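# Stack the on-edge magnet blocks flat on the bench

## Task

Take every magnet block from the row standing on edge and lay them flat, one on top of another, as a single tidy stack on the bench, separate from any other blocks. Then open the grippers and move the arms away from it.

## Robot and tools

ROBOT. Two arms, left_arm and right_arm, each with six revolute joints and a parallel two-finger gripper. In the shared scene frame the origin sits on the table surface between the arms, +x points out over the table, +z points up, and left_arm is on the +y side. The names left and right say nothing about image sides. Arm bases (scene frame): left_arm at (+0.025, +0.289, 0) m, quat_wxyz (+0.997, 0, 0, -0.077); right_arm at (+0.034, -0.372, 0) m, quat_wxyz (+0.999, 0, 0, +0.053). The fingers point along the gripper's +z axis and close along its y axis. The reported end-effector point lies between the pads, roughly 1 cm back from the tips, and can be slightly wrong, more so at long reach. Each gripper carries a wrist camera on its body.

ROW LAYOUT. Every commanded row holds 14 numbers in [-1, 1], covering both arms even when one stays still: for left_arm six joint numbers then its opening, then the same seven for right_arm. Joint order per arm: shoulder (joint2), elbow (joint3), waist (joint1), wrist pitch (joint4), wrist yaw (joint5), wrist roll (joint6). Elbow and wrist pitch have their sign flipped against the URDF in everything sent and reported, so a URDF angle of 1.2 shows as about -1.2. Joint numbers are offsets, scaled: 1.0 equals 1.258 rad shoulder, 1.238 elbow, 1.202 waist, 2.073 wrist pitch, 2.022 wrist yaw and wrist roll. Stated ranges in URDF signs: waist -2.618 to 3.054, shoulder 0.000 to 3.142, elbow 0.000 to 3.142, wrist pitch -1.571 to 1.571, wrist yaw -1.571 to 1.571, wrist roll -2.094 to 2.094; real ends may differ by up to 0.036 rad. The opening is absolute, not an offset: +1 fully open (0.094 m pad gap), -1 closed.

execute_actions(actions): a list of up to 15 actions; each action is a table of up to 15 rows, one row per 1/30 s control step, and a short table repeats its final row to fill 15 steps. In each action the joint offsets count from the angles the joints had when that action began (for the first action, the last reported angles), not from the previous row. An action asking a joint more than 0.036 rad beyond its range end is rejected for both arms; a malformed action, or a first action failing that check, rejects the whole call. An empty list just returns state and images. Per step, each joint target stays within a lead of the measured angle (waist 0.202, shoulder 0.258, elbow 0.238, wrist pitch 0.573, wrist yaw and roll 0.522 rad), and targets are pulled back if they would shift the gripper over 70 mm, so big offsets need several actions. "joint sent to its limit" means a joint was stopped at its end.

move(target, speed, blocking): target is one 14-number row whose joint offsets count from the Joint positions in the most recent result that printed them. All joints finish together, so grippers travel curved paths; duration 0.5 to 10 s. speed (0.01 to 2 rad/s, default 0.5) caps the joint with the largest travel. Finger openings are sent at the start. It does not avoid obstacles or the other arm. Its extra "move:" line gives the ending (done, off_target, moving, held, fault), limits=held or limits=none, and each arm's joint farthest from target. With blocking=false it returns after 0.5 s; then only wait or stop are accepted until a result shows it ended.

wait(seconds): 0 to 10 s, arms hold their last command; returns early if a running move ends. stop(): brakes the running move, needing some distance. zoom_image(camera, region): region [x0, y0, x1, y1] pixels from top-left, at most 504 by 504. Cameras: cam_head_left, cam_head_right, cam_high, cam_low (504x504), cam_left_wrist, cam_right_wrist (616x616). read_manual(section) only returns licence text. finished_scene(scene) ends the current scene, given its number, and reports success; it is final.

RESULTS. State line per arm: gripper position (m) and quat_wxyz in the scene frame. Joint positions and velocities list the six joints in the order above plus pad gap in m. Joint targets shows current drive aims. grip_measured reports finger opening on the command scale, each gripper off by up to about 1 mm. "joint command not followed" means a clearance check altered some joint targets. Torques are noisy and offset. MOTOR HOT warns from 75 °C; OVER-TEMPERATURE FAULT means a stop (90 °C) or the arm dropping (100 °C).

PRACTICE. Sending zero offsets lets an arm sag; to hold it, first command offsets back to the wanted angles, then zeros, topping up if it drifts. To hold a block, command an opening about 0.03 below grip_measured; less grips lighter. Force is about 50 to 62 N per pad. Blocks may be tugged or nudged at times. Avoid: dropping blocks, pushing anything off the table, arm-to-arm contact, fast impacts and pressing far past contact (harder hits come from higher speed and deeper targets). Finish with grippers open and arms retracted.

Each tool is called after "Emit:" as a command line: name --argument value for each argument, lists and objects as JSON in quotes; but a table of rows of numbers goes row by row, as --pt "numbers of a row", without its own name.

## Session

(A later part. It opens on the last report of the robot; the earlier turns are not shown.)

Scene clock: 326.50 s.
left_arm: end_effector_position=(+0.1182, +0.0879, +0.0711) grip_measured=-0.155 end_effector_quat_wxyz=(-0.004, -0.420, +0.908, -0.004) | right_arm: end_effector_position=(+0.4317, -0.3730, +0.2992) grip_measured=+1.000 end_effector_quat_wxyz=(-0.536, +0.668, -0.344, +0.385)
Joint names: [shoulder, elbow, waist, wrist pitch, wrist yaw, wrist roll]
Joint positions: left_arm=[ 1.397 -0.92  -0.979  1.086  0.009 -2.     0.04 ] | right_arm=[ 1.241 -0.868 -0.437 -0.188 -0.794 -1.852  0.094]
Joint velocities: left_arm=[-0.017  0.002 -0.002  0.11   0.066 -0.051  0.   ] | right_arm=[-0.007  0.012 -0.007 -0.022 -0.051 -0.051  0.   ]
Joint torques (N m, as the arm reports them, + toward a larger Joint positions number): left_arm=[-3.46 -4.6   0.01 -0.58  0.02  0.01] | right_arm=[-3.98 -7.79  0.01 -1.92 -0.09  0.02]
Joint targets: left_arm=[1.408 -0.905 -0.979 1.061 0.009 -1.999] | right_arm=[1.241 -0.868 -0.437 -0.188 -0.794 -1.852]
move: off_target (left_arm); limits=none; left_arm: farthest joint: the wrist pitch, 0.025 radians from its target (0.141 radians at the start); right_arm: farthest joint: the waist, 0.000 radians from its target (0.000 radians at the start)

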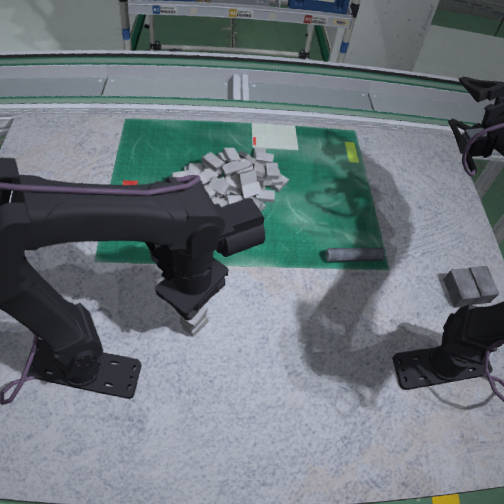

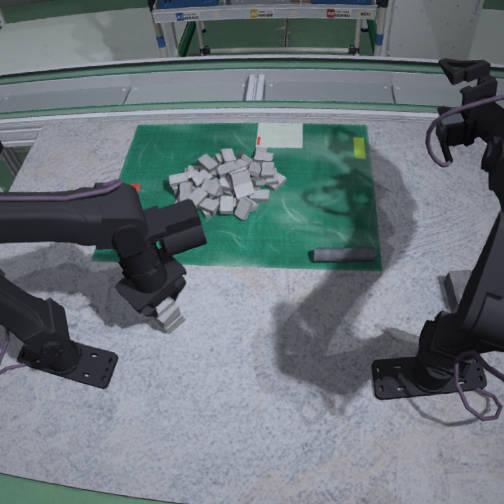

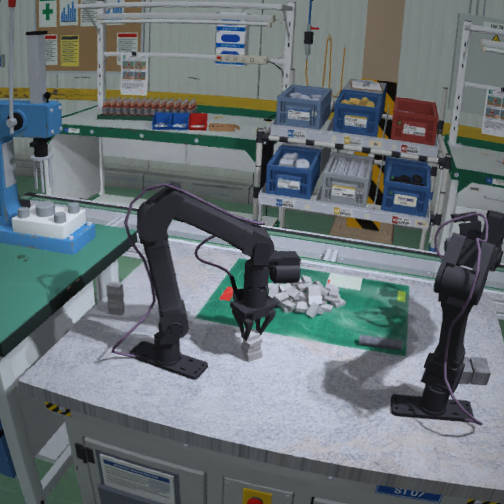

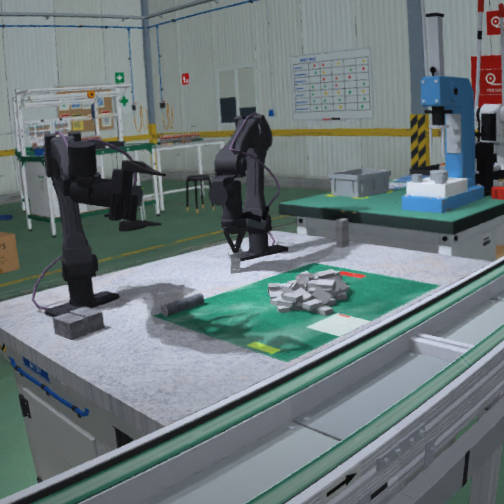

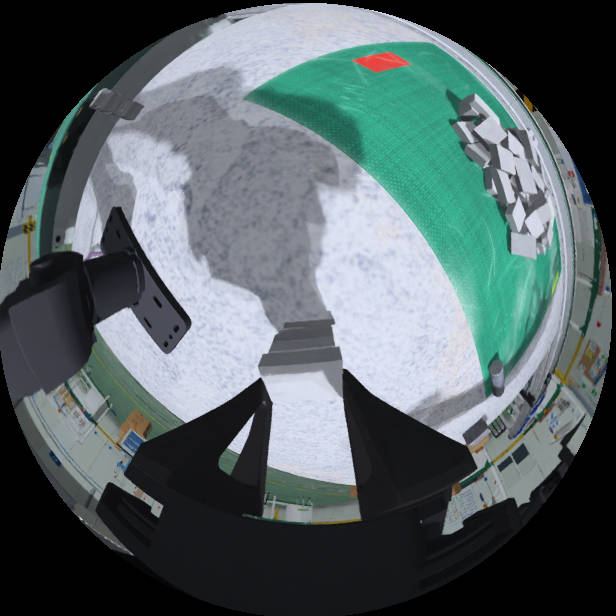

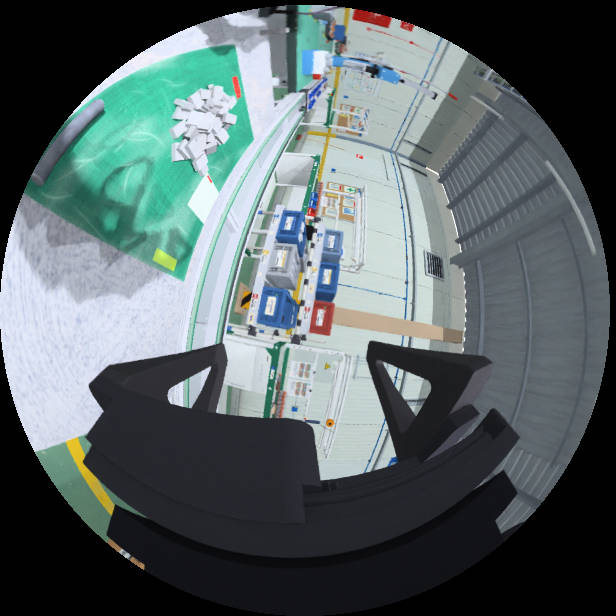

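Emit:
execute_actions --actions '[[[0.008,0.012,0,-0.008,0,0,-0.2,0,0,0,0,0,0,1]],[[0,0,0,0,0,0,-0.1,0,0,0,0,0,0,1]],[[0,0,0,0,0,0,0.5,0,0,0,0,0,0,1]]]'

Emit:
move --target '[0.071,0.123,0,-0.112,0,0,0.5,0,0,0,0,0,0,1]' --speed 0.2

Emit:
execute_actions --actions '[[[0,0,0,0,0,0,0.1,0,0,0,0,0,0,1]],[[0,0,0,0,0,0,-0.02,0,0,0,0,0,0,1]],[[0,0,0,0,0,0,-0.1,0,0,0,0,0,0,1]],[[0,0,0,0,0,0,-0.18,0,0,0,0,0,0,1]],[[0,0,0,0,0,0,-0.08,0,0,0,0,0,0,1]],[[0,0,0,0,0,0,0.3,0,0,0,0,0,0,1]]]'

Emit:
move --target '[-0.05,-0.072,0,0.064,0,0,0.3,0,0,0,0,0,0,1]' --speed 0.2

Emit:
execute_actions --actions '[[[0,0,0,0,0,0,0,0,0,0,0,0,0,1]],[[0,0,0,0,0,0,-0.1,0,0,0,0,0,0,1]],[[0,0,0,0,0,0,-0.18,0,0,0,0,0,0,1]],[[0,0,0,0,0,0,-0.08,0,0,0,0,0,0,1]],[[0,0,0,0,0,0,0.6,0,0,0,0,0,0,1]]]'

Emit:
move --target '[-0.062,-0.155,0,0.12,0,0,0.6,0,0,0,0,0,0,1]' --speed 0.3

Emit:
move --target '[0,0,0,0,0,0.78,0.6,0,0,0,0,0,0,1]' --speed 1.2

Emit:
zoom_image --camera "cam_high" --region '[200,290,300,370]'

Scene clock: 343.13 s.
left_arm: end_effector_position=(+0.1182, +0.0879, +0.0711) grip_measured=+0.498 end_effector_quat_wxyz=(-0.004, -0.420, +0.908, -0.004) | right_arm: end_effector_position=(+0.4317, -0.3730, +0.2992) grip_measured=+1.000 end_effector_quat_wxyz=(-0.536, +0.668, -0.344, +0.385)
Joint names: [shoulder, elbow, waist, wrist pitch, wrist yaw, wrist roll]
Joint positions: left_arm=[ 1.397 -0.92  -0.979  1.086  0.009 -2.     0.07 ] | right_arm=[ 1.241 -0.868 -0.437 -0.188 -0.794 -1.852  0.094]
Joint velocities: left_arm=[-0.017  0.002  0.017  0.051  0.007  0.051 -0.   ] | right_arm=[-0.007 -0.012 -0.012 -0.022 -0.081 -0.007  0.   ]
Joint torques (N m, as the arm reports them, + toward a larger Joint positions number): left_arm=[-4.31 -5.67  0.01 -0.3   0.    0.02] | right_arm=[-4.04 -7.76  0.02 -1.93 -0.06  0.05]
Joint targets: left_arm=[1.397 -0.920 -0.979 1.086 0.009 -2.000] | right_arm=[1.241 -0.868 -0.437 -0.188 -0.794 -1.852]

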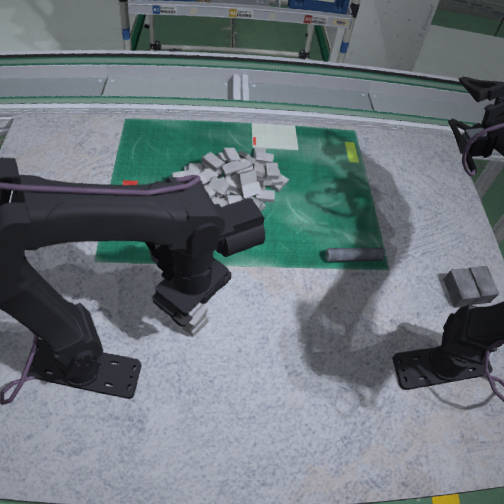

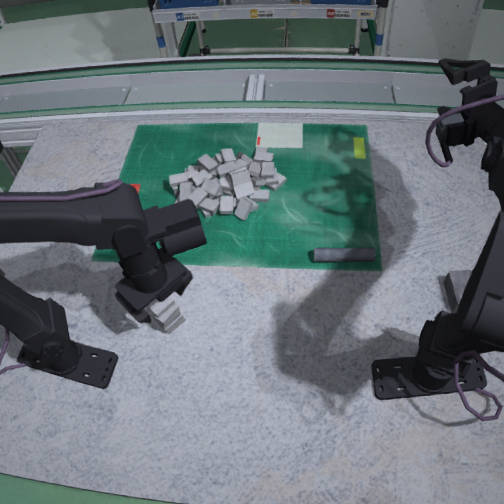

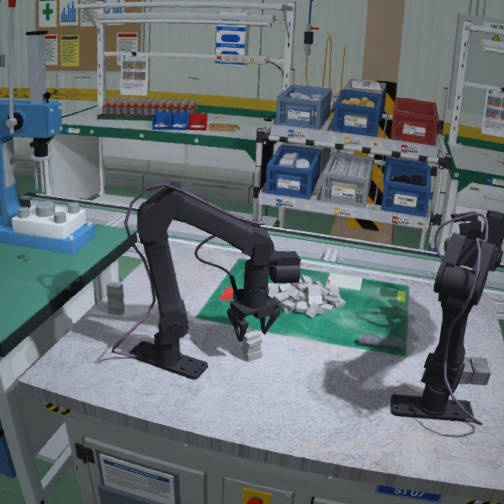

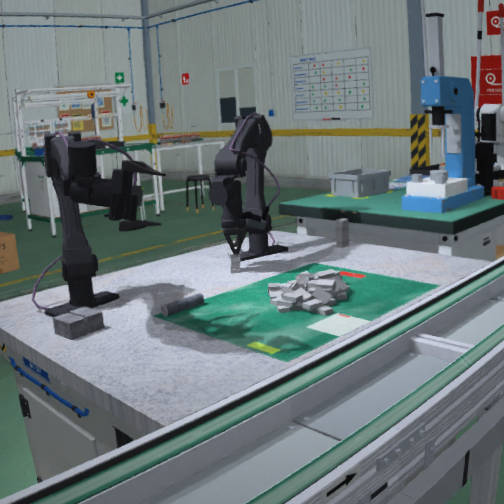

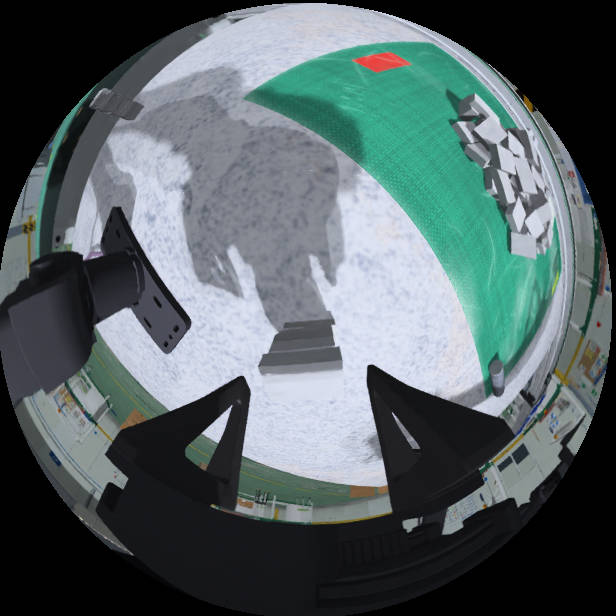

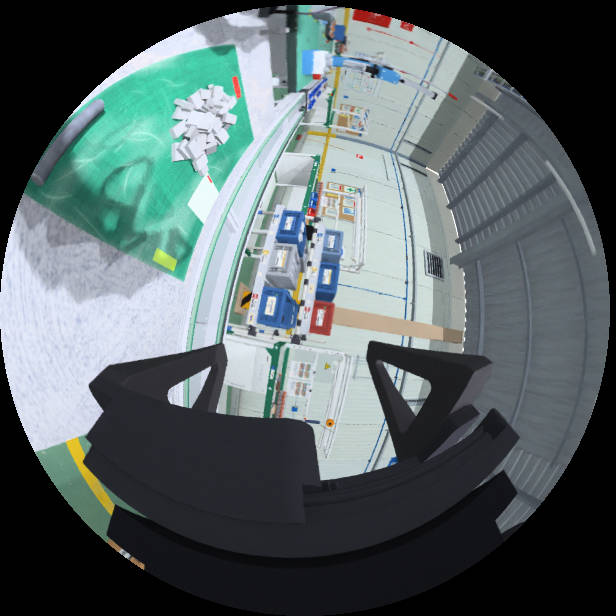

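Scene clock: 344.93 s.
left_arm: end_effector_position=(+0.1190, +0.0862, +0.0219) grip_measured=+0.498 end_effector_quat_wxyz=(-0.004, -0.420, +0.908, -0.004) | right_arm: end_effector_position=(+0.4317, -0.3730, +0.2992) grip_measured=+1.000 end_effector_quat_wxyz=(-0.536, +0.668, -0.344, +0.385)
Joint names: [shoulder, elbow, waist, wrist pitch, wrist yaw, wrist roll]
Joint positions: left_arm=[ 1.476 -0.78  -0.979  0.867  0.009 -2.     0.07 ] | right_arm=[ 1.241 -0.868 -0.437 -0.188 -0.794 -1.852  0.094]
Joint velocities: left_arm=[-0.017 -0.002  0.002 -0.022 -0.007 -0.066  0.002] | right_arm=[-0.012  0.002 -0.022  0.007 -0.007  0.022  0.   ]
Joint torques (N m, as the arm reports them, + toward a larger Joint positions number): left_arm=[-3.9  -4.45  0.02 -0.44  0.01  0.  ] | right_arm=[-4.   -7.75  0.02 -1.92 -0.08  0.04]
Joint targets: left_arm=[1.486 -0.768 -0.979 0.854 0.009 -2.000] | right_arm=[1.241 -0.868 -0.437 -0.188 -0.794 -1.852]
move: done; limits=none; left_arm: farthest joint: the wrist pitch, 0.013 radians from its target (0.232 radians at the start); right_arm: farthest joint: the waist, 0.000 radians from its target (0.000 radians at the start)

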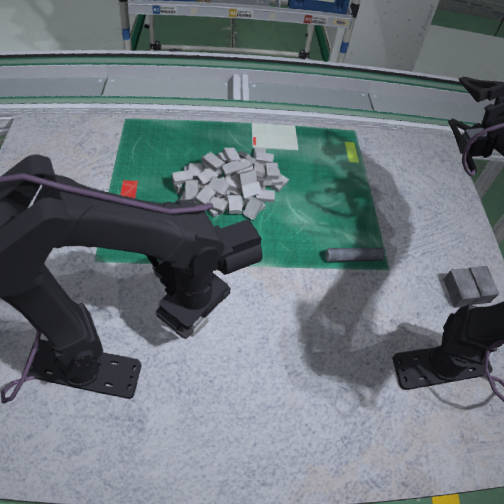

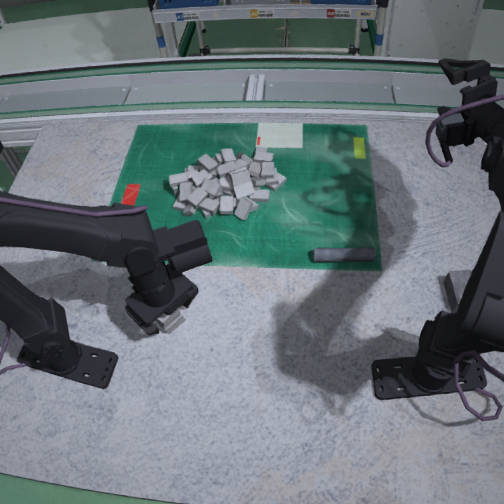

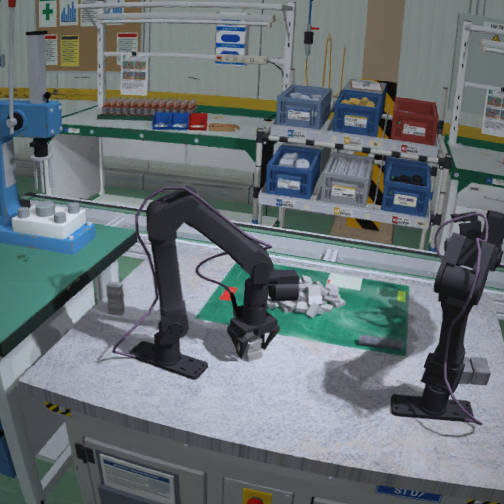

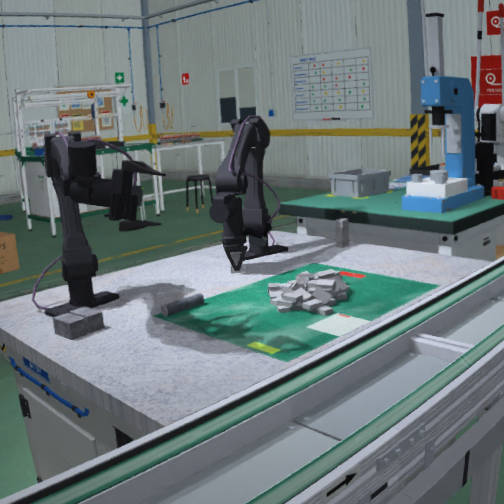

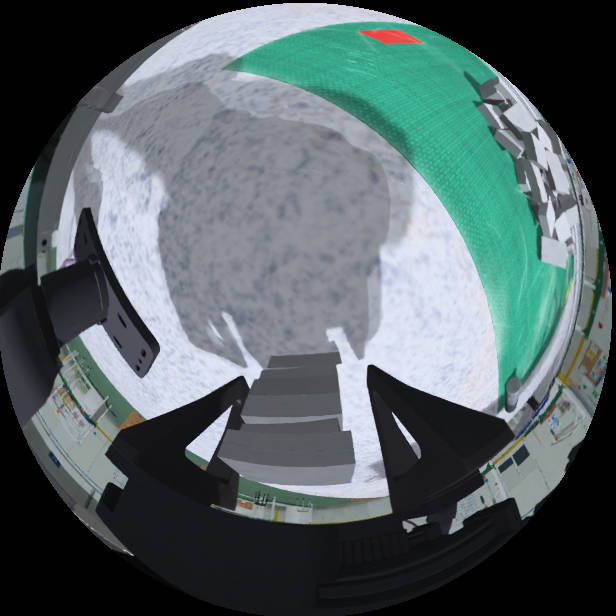

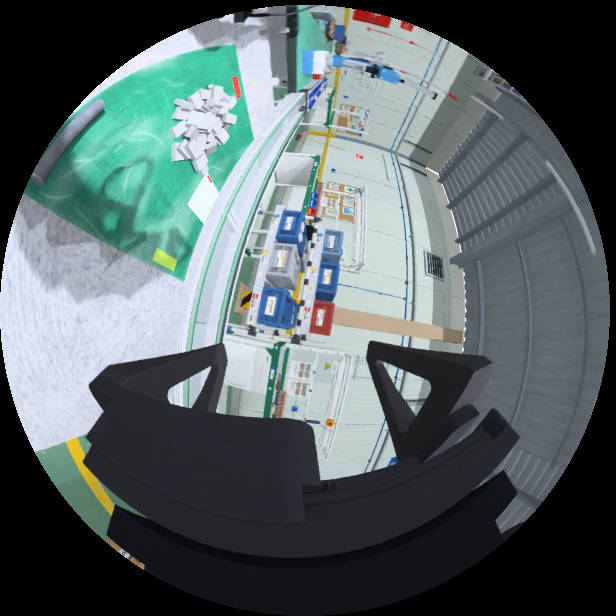

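Scene clock: 347.93 s.
left_arm: end_effector_position=(+0.1176, +0.0871, +0.0219) grip_measured=+0.298 end_effector_quat_wxyz=(-0.007, -0.420, +0.908, -0.001) | right_arm: end_effector_position=(+0.4317, -0.3730, +0.2992) grip_measured=+1.000 end_effector_quat_wxyz=(-0.536, +0.668, -0.344, +0.385)
Joint names: [shoulder, elbow, waist, wrist pitch, wrist yaw, wrist roll]
Joint positions: left_arm=[ 1.476 -0.78  -0.979  0.872  0.014 -2.     0.061] | right_arm=[ 1.241 -0.868 -0.437 -0.188 -0.794 -1.852  0.094]
Joint velocities: left_arm=[ 0.022  0.002  0.002  0.037  0.037 -0.037 -0.   ] | right_arm=[ 0.002 -0.007 -0.002 -0.007 -0.051 -0.051  0.   ]
Joint torques (N m, as the arm reports them, + toward a larger Joint positions number): left_arm=[-4.68 -5.32  0.02 -0.28  0.01  0.  ] | right_arm=[-4.   -7.78 -0.01 -1.91 -0.09  0.05]
Joint targets: left_arm=[1.476 -0.780 -0.979 0.872 0.014 -2.000] | right_arm=[1.241 -0.868 -0.437 -0.188 -0.794 -1.852]

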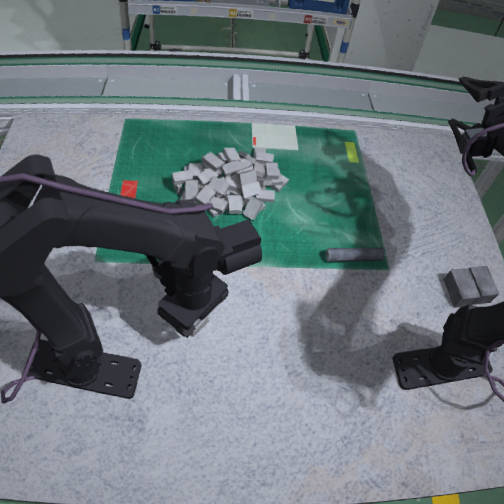

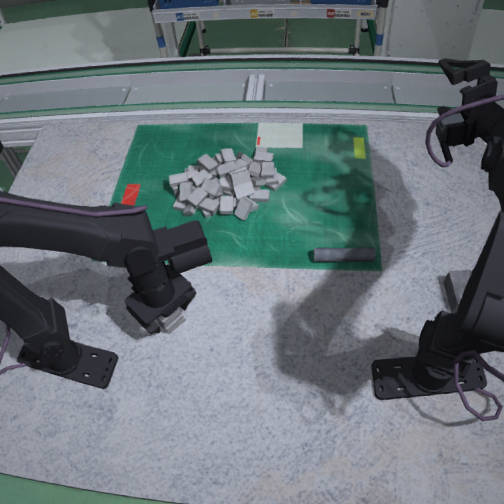

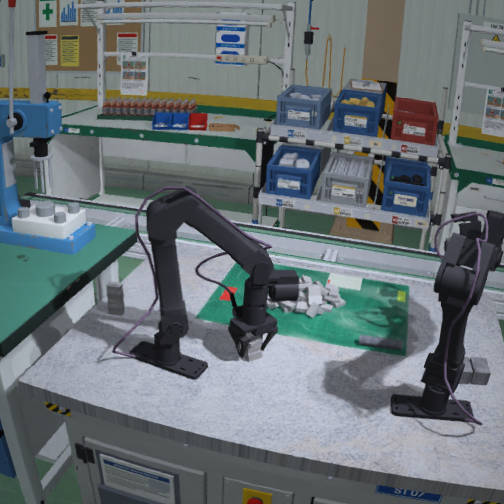

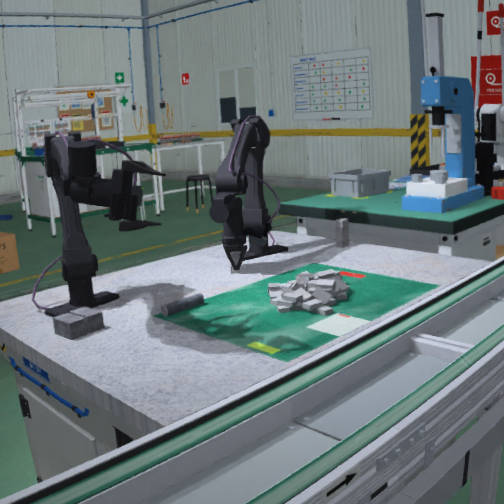

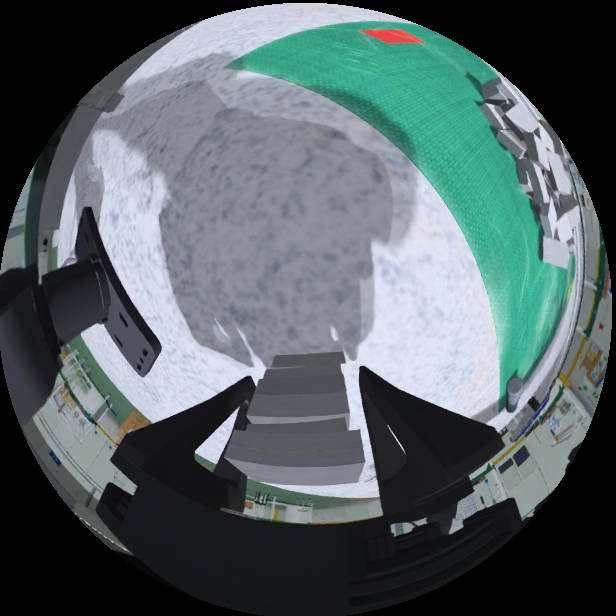

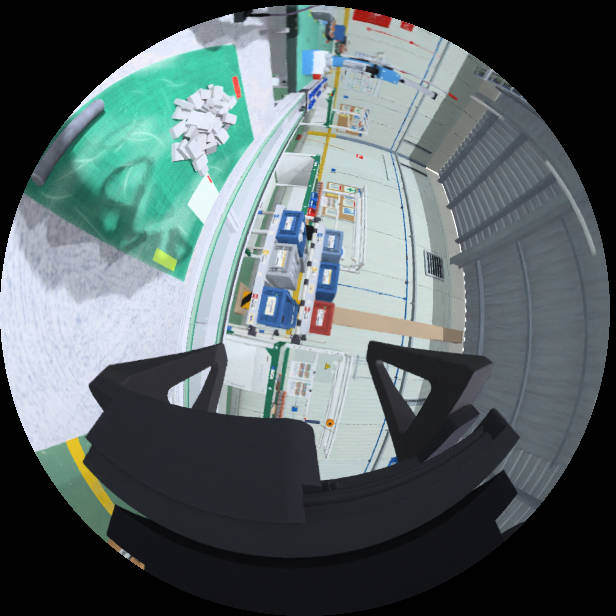

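Scene clock: 349.23 s.
left_arm: end_effector_position=(+0.1183, +0.0856, +0.0472) grip_measured=+0.298 end_effector_quat_wxyz=(-0.007, -0.420, +0.908, -0.006) | right_arm: end_effector_position=(+0.4317, -0.3730, +0.2992) grip_measured=+1.000 end_effector_quat_wxyz=(-0.536, +0.668, -0.344, +0.385)
Joint names: [shoulder, elbow, waist, wrist pitch, wrist yaw, wrist roll]
Joint positions: left_arm=[ 1.431 -0.849 -0.979  0.978  0.014 -2.     0.061] | right_arm=[ 1.241 -0.868 -0.437 -0.188 -0.794 -1.852  0.094]
Joint velocities: left_arm=[ 0.007  0.017 -0.002  0.022  0.007 -0.051 -0.002] | right_arm=[-0.017  0.012 -0.007 -0.198  0.081 -0.022  0.   ]
Joint torques (N m, as the arm reports them, + toward a larger Joint positions number): left_arm=[-5.92 -6.91  0.01 -0.01  0.    0.01] | right_arm=[-4.01 -7.78 -0.08 -1.92 -0.09  0.03]
Joint targets: left_arm=[1.413 -0.869 -0.979 1.004 0.014 -2.000] | right_arm=[1.241 -0.868 -0.437 -0.188 -0.794 -1.852]
move: off_target (left_arm); limits=none; left_arm: farthest joint: the wrist pitch, 0.027 radians from its target (0.133 radians at the start); right_arm: farthest joint: the waist, 0.000 radians from its target (0.000 radians at the start)

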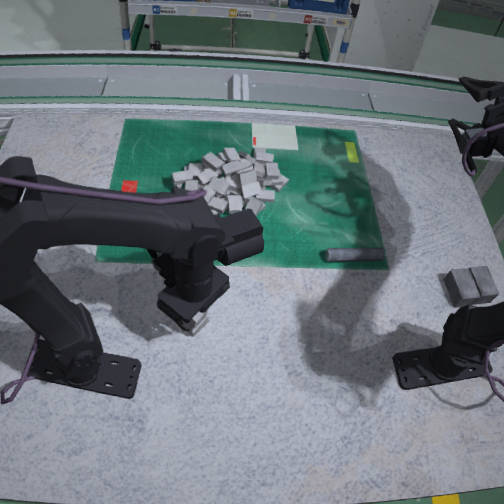

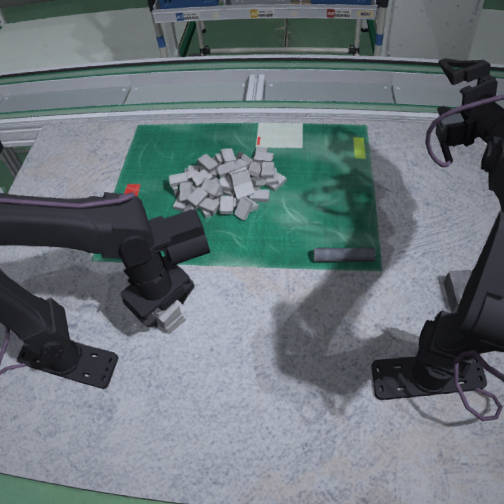

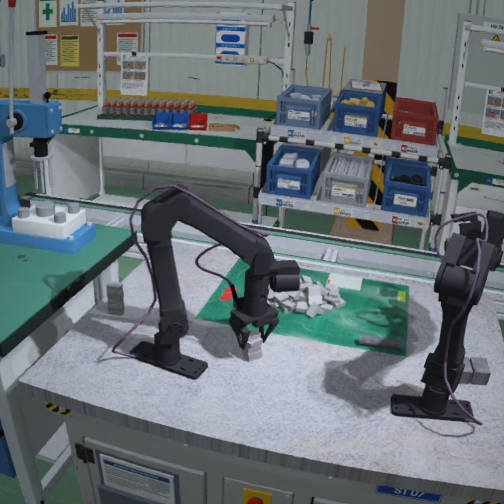

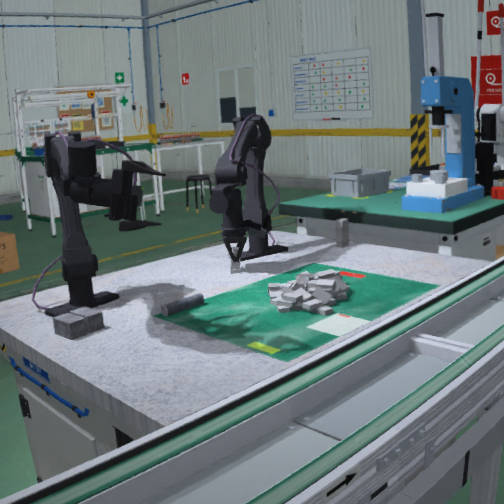

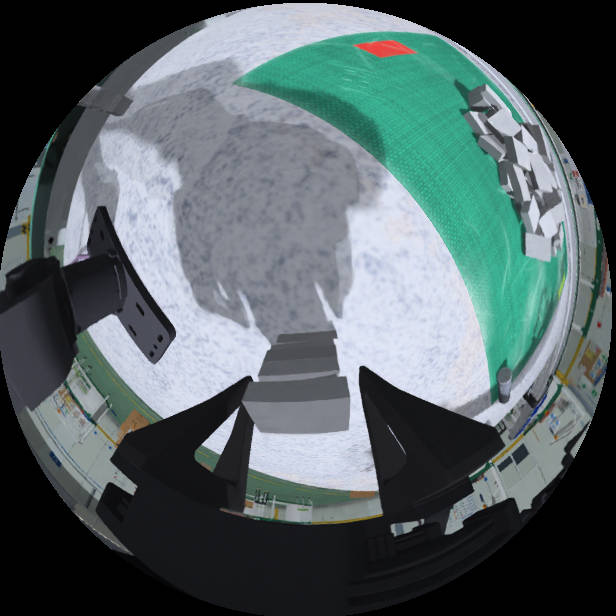

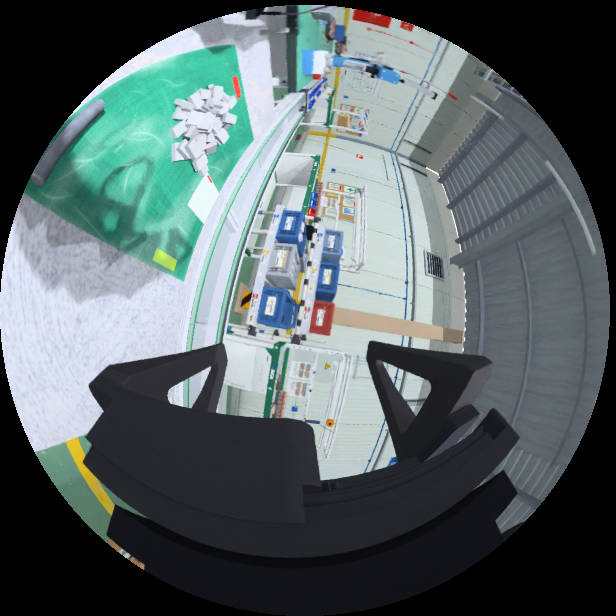

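Scene clock: 351.73 s.
left_arm: end_effector_position=(+0.1179, +0.0859, +0.0472) grip_measured=+0.598 end_effector_quat_wxyz=(-0.008, -0.420, +0.908, -0.005) | right_arm: end_effector_position=(+0.4317, -0.3730, +0.2992) grip_measured=+1.000 end_effector_quat_wxyz=(-0.536, +0.668, -0.344, +0.385)
Joint names: [shoulder, elbow, waist, wrist pitch, wrist yaw, wrist roll]
Joint positions: left_arm=[ 1.431 -0.849 -0.979  0.98   0.015 -2.     0.075] | right_arm=[ 1.241 -0.868 -0.437 -0.188 -0.794 -1.852  0.094]
Joint velocities: left_arm=[-0.002 -0.012 -0.002  0.007 -0.022 -0.022  0.   ] | right_arm=[-0.007 -0.002 -0.007  0.007  0.037  0.007  0.   ]
Joint torques (N m, as the arm reports them, + toward a larger Joint positions number): left_arm=[-4.53 -5.54 -0.01 -0.3   0.02  0.01] | right_arm=[-4.   -7.78  0.02 -1.92 -0.08  0.03]
Joint targets: left_arm=[1.431 -0.849 -0.979 0.980 0.015 -2.000] | right_arm=[1.241 -0.868 -0.437 -0.188 -0.794 -1.852]

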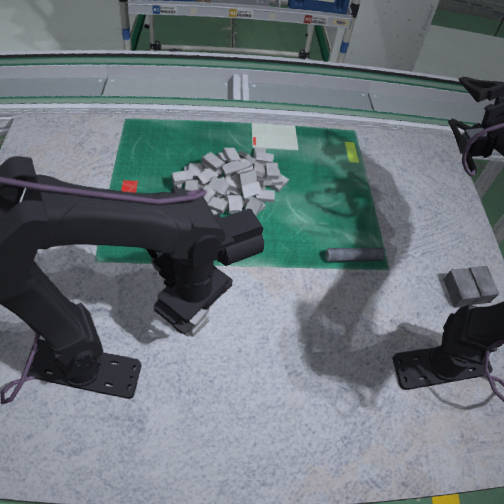

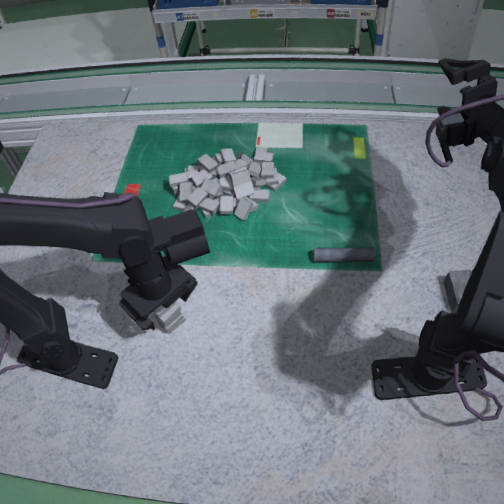

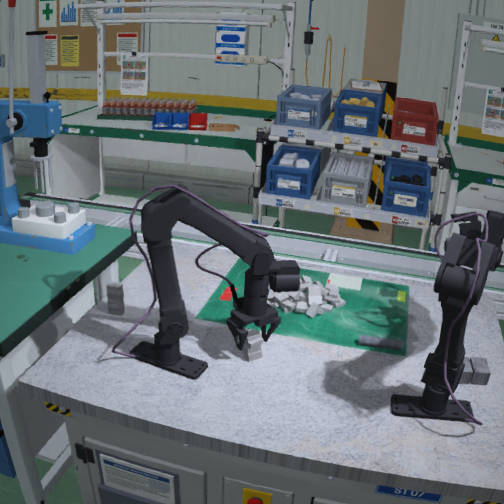

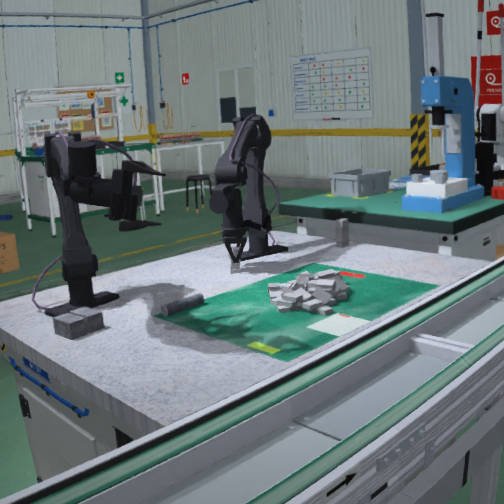

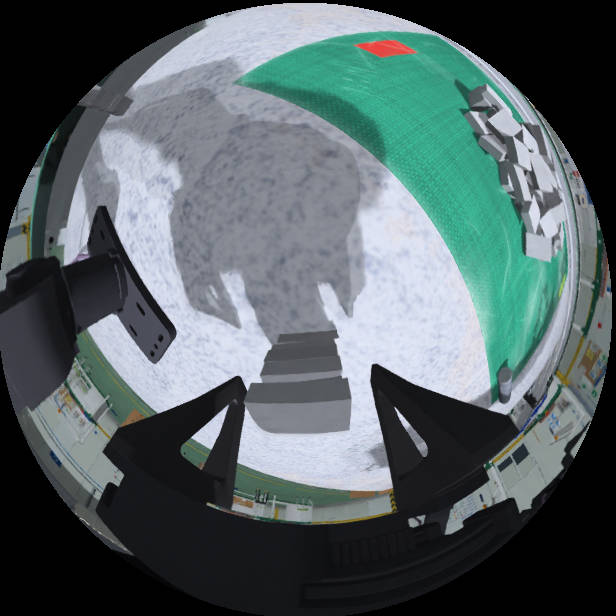

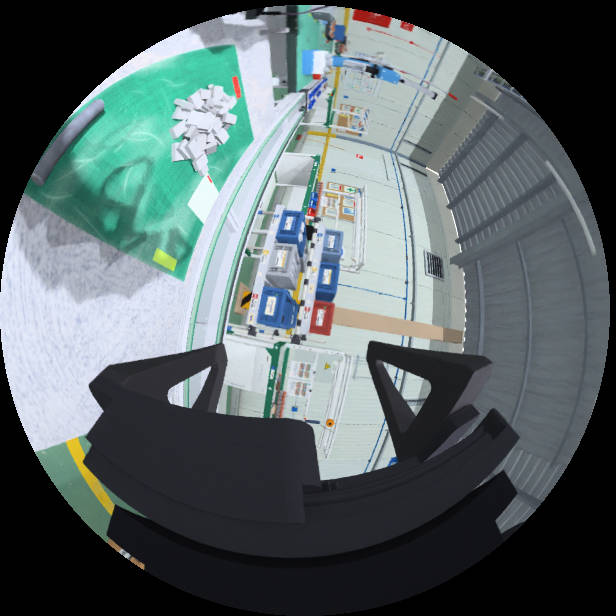

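Scene clock: 353.23 s.
left_arm: end_effector_position=(+0.1180, +0.0857, +0.1020) grip_measured=+0.598 end_effector_quat_wxyz=(-0.008, -0.420, +0.908, -0.011) | right_arm: end_effector_position=(+0.4317, -0.3730, +0.2992) grip_measured=+1.000 end_effector_quat_wxyz=(-0.536, +0.668, -0.344, +0.385)
Joint names: [shoulder, elbow, waist, wrist pitch, wrist yaw, wrist roll]
Joint positions: left_arm=[ 1.37  -1.023 -0.979  1.202  0.015 -2.     0.075] | right_arm=[ 1.241 -0.868 -0.437 -0.188 -0.794 -1.852  0.094]
Joint velocities: left_arm=[ 0.002  0.002  0.007 -0.037  0.022 -0.037  0.   ] | right_arm=[ 0.002  0.007 -0.002  0.007 -0.051  0.037  0.   ]
Joint torques (N m, as the arm reports them, + toward a larger Joint positions number): left_arm=[-5.5  -7.1   0.02 -0.03  0.01 -0.01] | right_arm=[-4.01 -7.72  0.01 -1.93 -0.07  0.03]
Joint targets: left_arm=[1.353 -1.041 -0.979 1.228 0.015 -2.000] | right_arm=[1.241 -0.868 -0.437 -0.188 -0.794 -1.852]
move: off_target (left_arm); limits=none; left_arm: farthest joint: the wrist pitch, 0.027 radians from its target (0.249 radians at the start); right_arm: farthest joint: the waist, 0.000 radians from its target (0.000 radians at the start)

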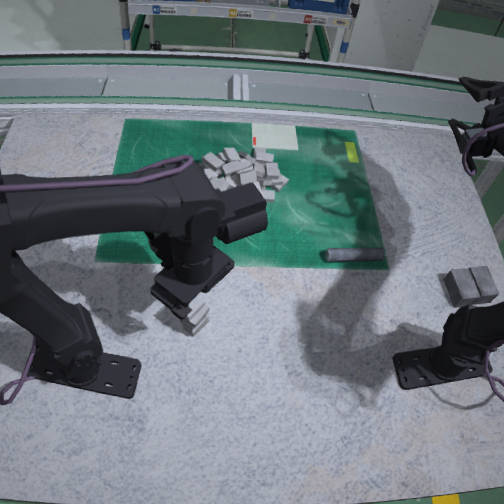

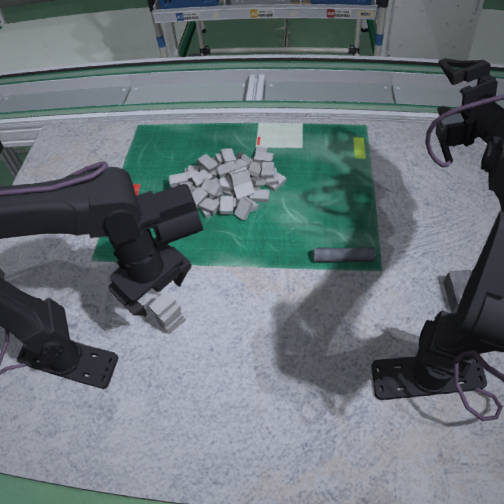

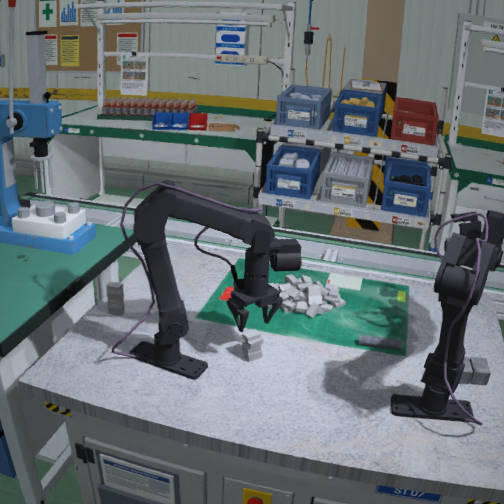

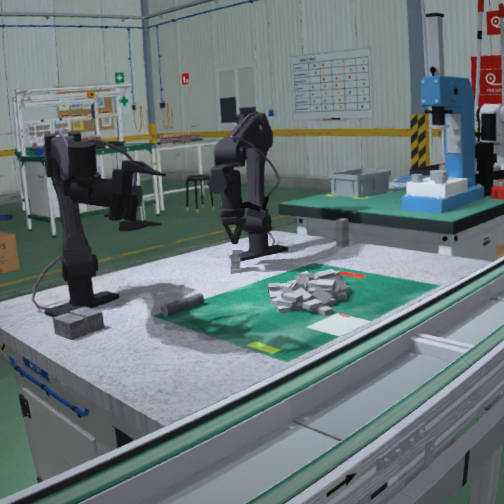

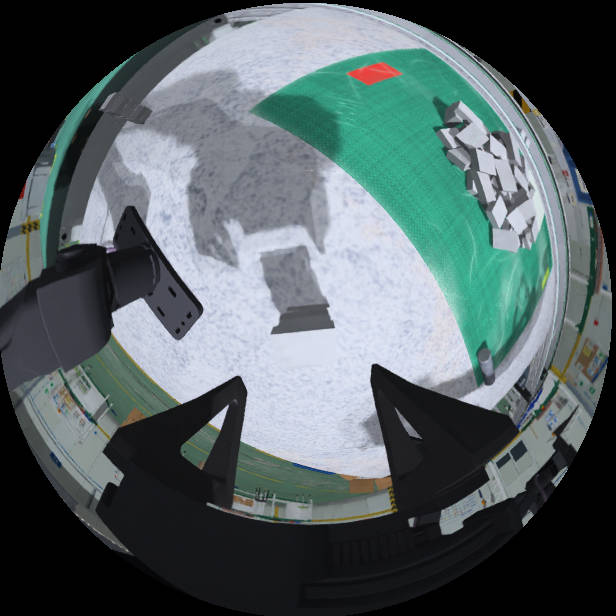

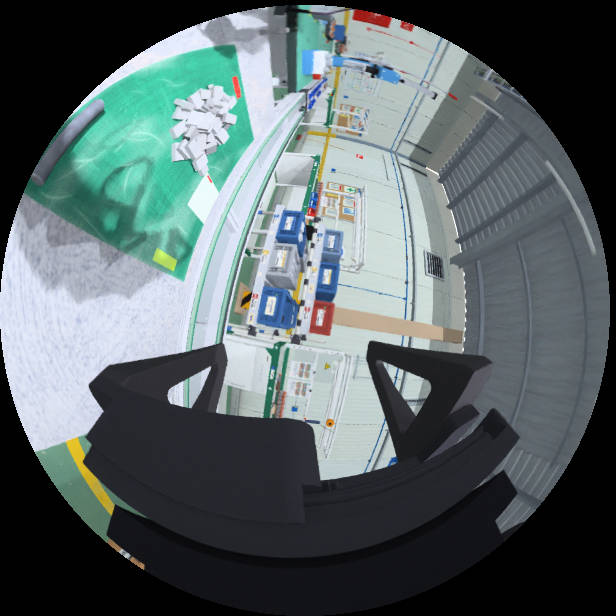

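Scene clock: 355.53 s.
left_arm: end_effector_position=(+0.1180, +0.0857, +0.1020) grip_measured=+0.598 end_effector_quat_wxyz=(+0.002, +0.345, +0.938, -0.013) | right_arm: end_effector_position=(+0.4317, -0.3730, +0.2992) grip_measured=+1.000 end_effector_quat_wxyz=(-0.536, +0.668, -0.344, +0.385)
Joint names: [shoulder, elbow, waist, wrist pitch, wrist yaw, wrist roll]
Joint positions: left_arm=[ 1.37  -1.023 -0.979  1.202  0.015 -0.428  0.075] | right_arm=[ 1.241 -0.868 -0.437 -0.188 -0.794 -1.852  0.094]
Joint velocities: left_arm=[ 0.002  0.022  0.017  0.125 -0.022  0.022 -0.   ] | right_arm=[-0.002  0.002 -0.027  0.081  0.022  0.037  0.   ]
Joint torques (N m, as the arm reports them, + toward a larger Joint positions number): left_arm=[-4.25 -5.77 -0.01 -0.32  0.    0.04] | right_arm=[-4.05 -7.79 -0.02 -1.93 -0.09  0.04]
Joint targets: left_arm=[1.370 -1.023 -0.979 1.202 0.015 -0.423] | right_arm=[1.241 -0.868 -0.437 -0.188 -0.794 -1.852]
move: done; limits=none; left_arm: farthest joint: the wrist roll, 0.006 radians from its target (1.577 radians at the start); right_arm: farthest joint: the waist, 0.000 radians from its target (0.000 radians at the start)

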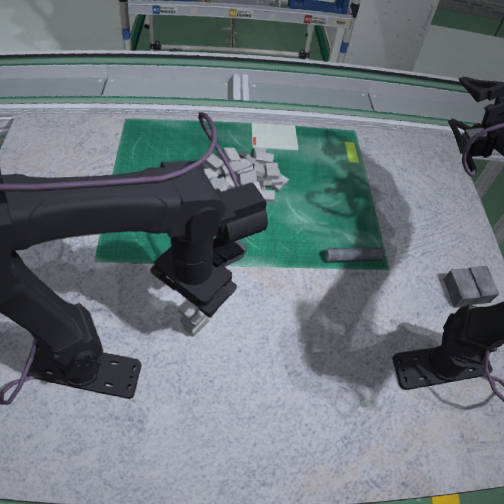

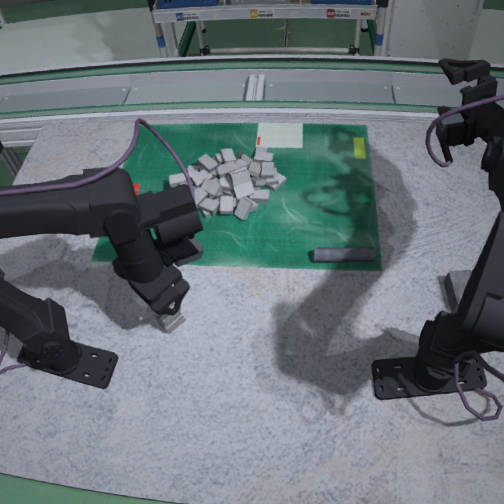

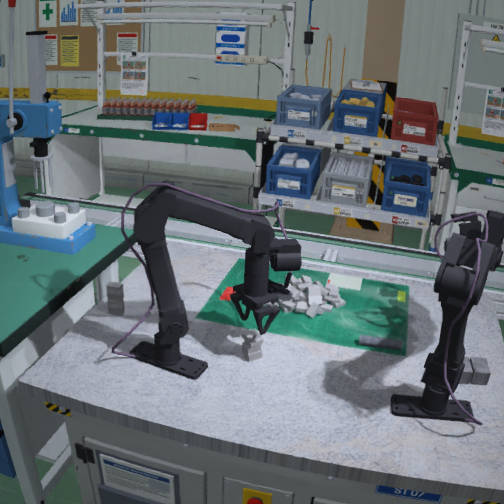

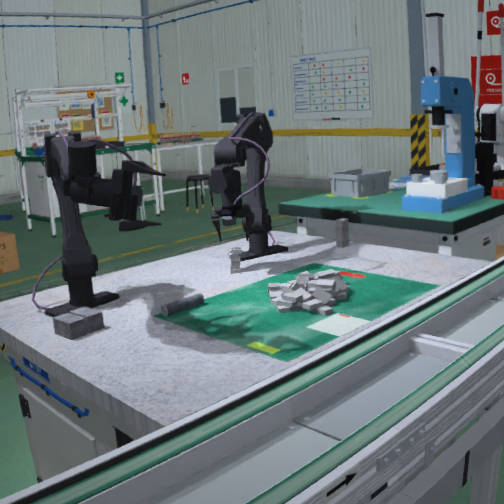

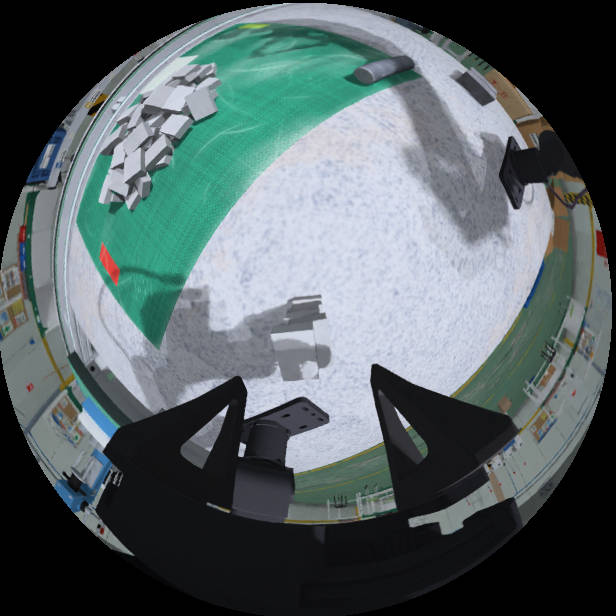

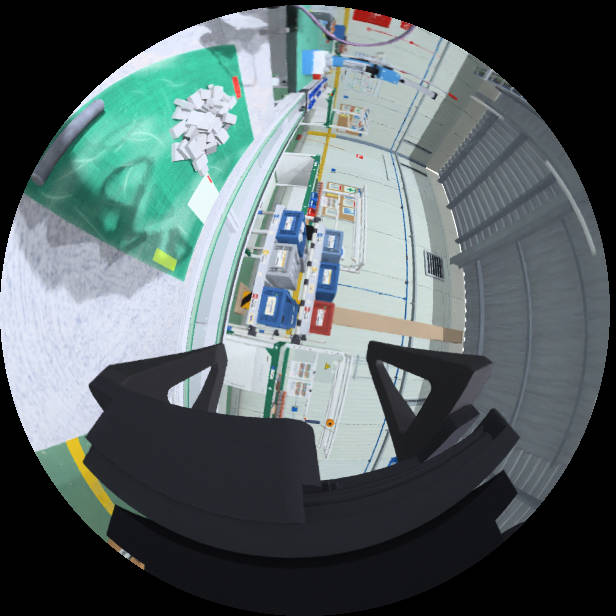

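Region (200, 290, 300, 370) of cam_high's 504x504 image, scaled by 5.040, with more detail than that image has; it fills the top 403 rows of this view, and the rest is white.

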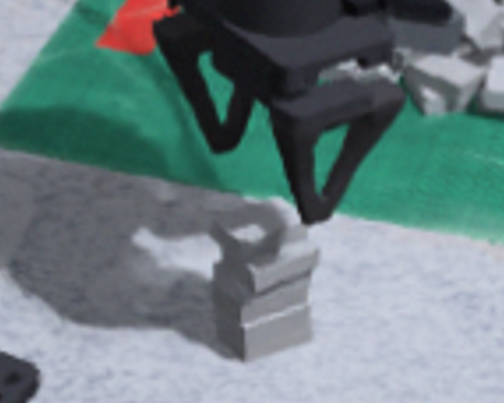

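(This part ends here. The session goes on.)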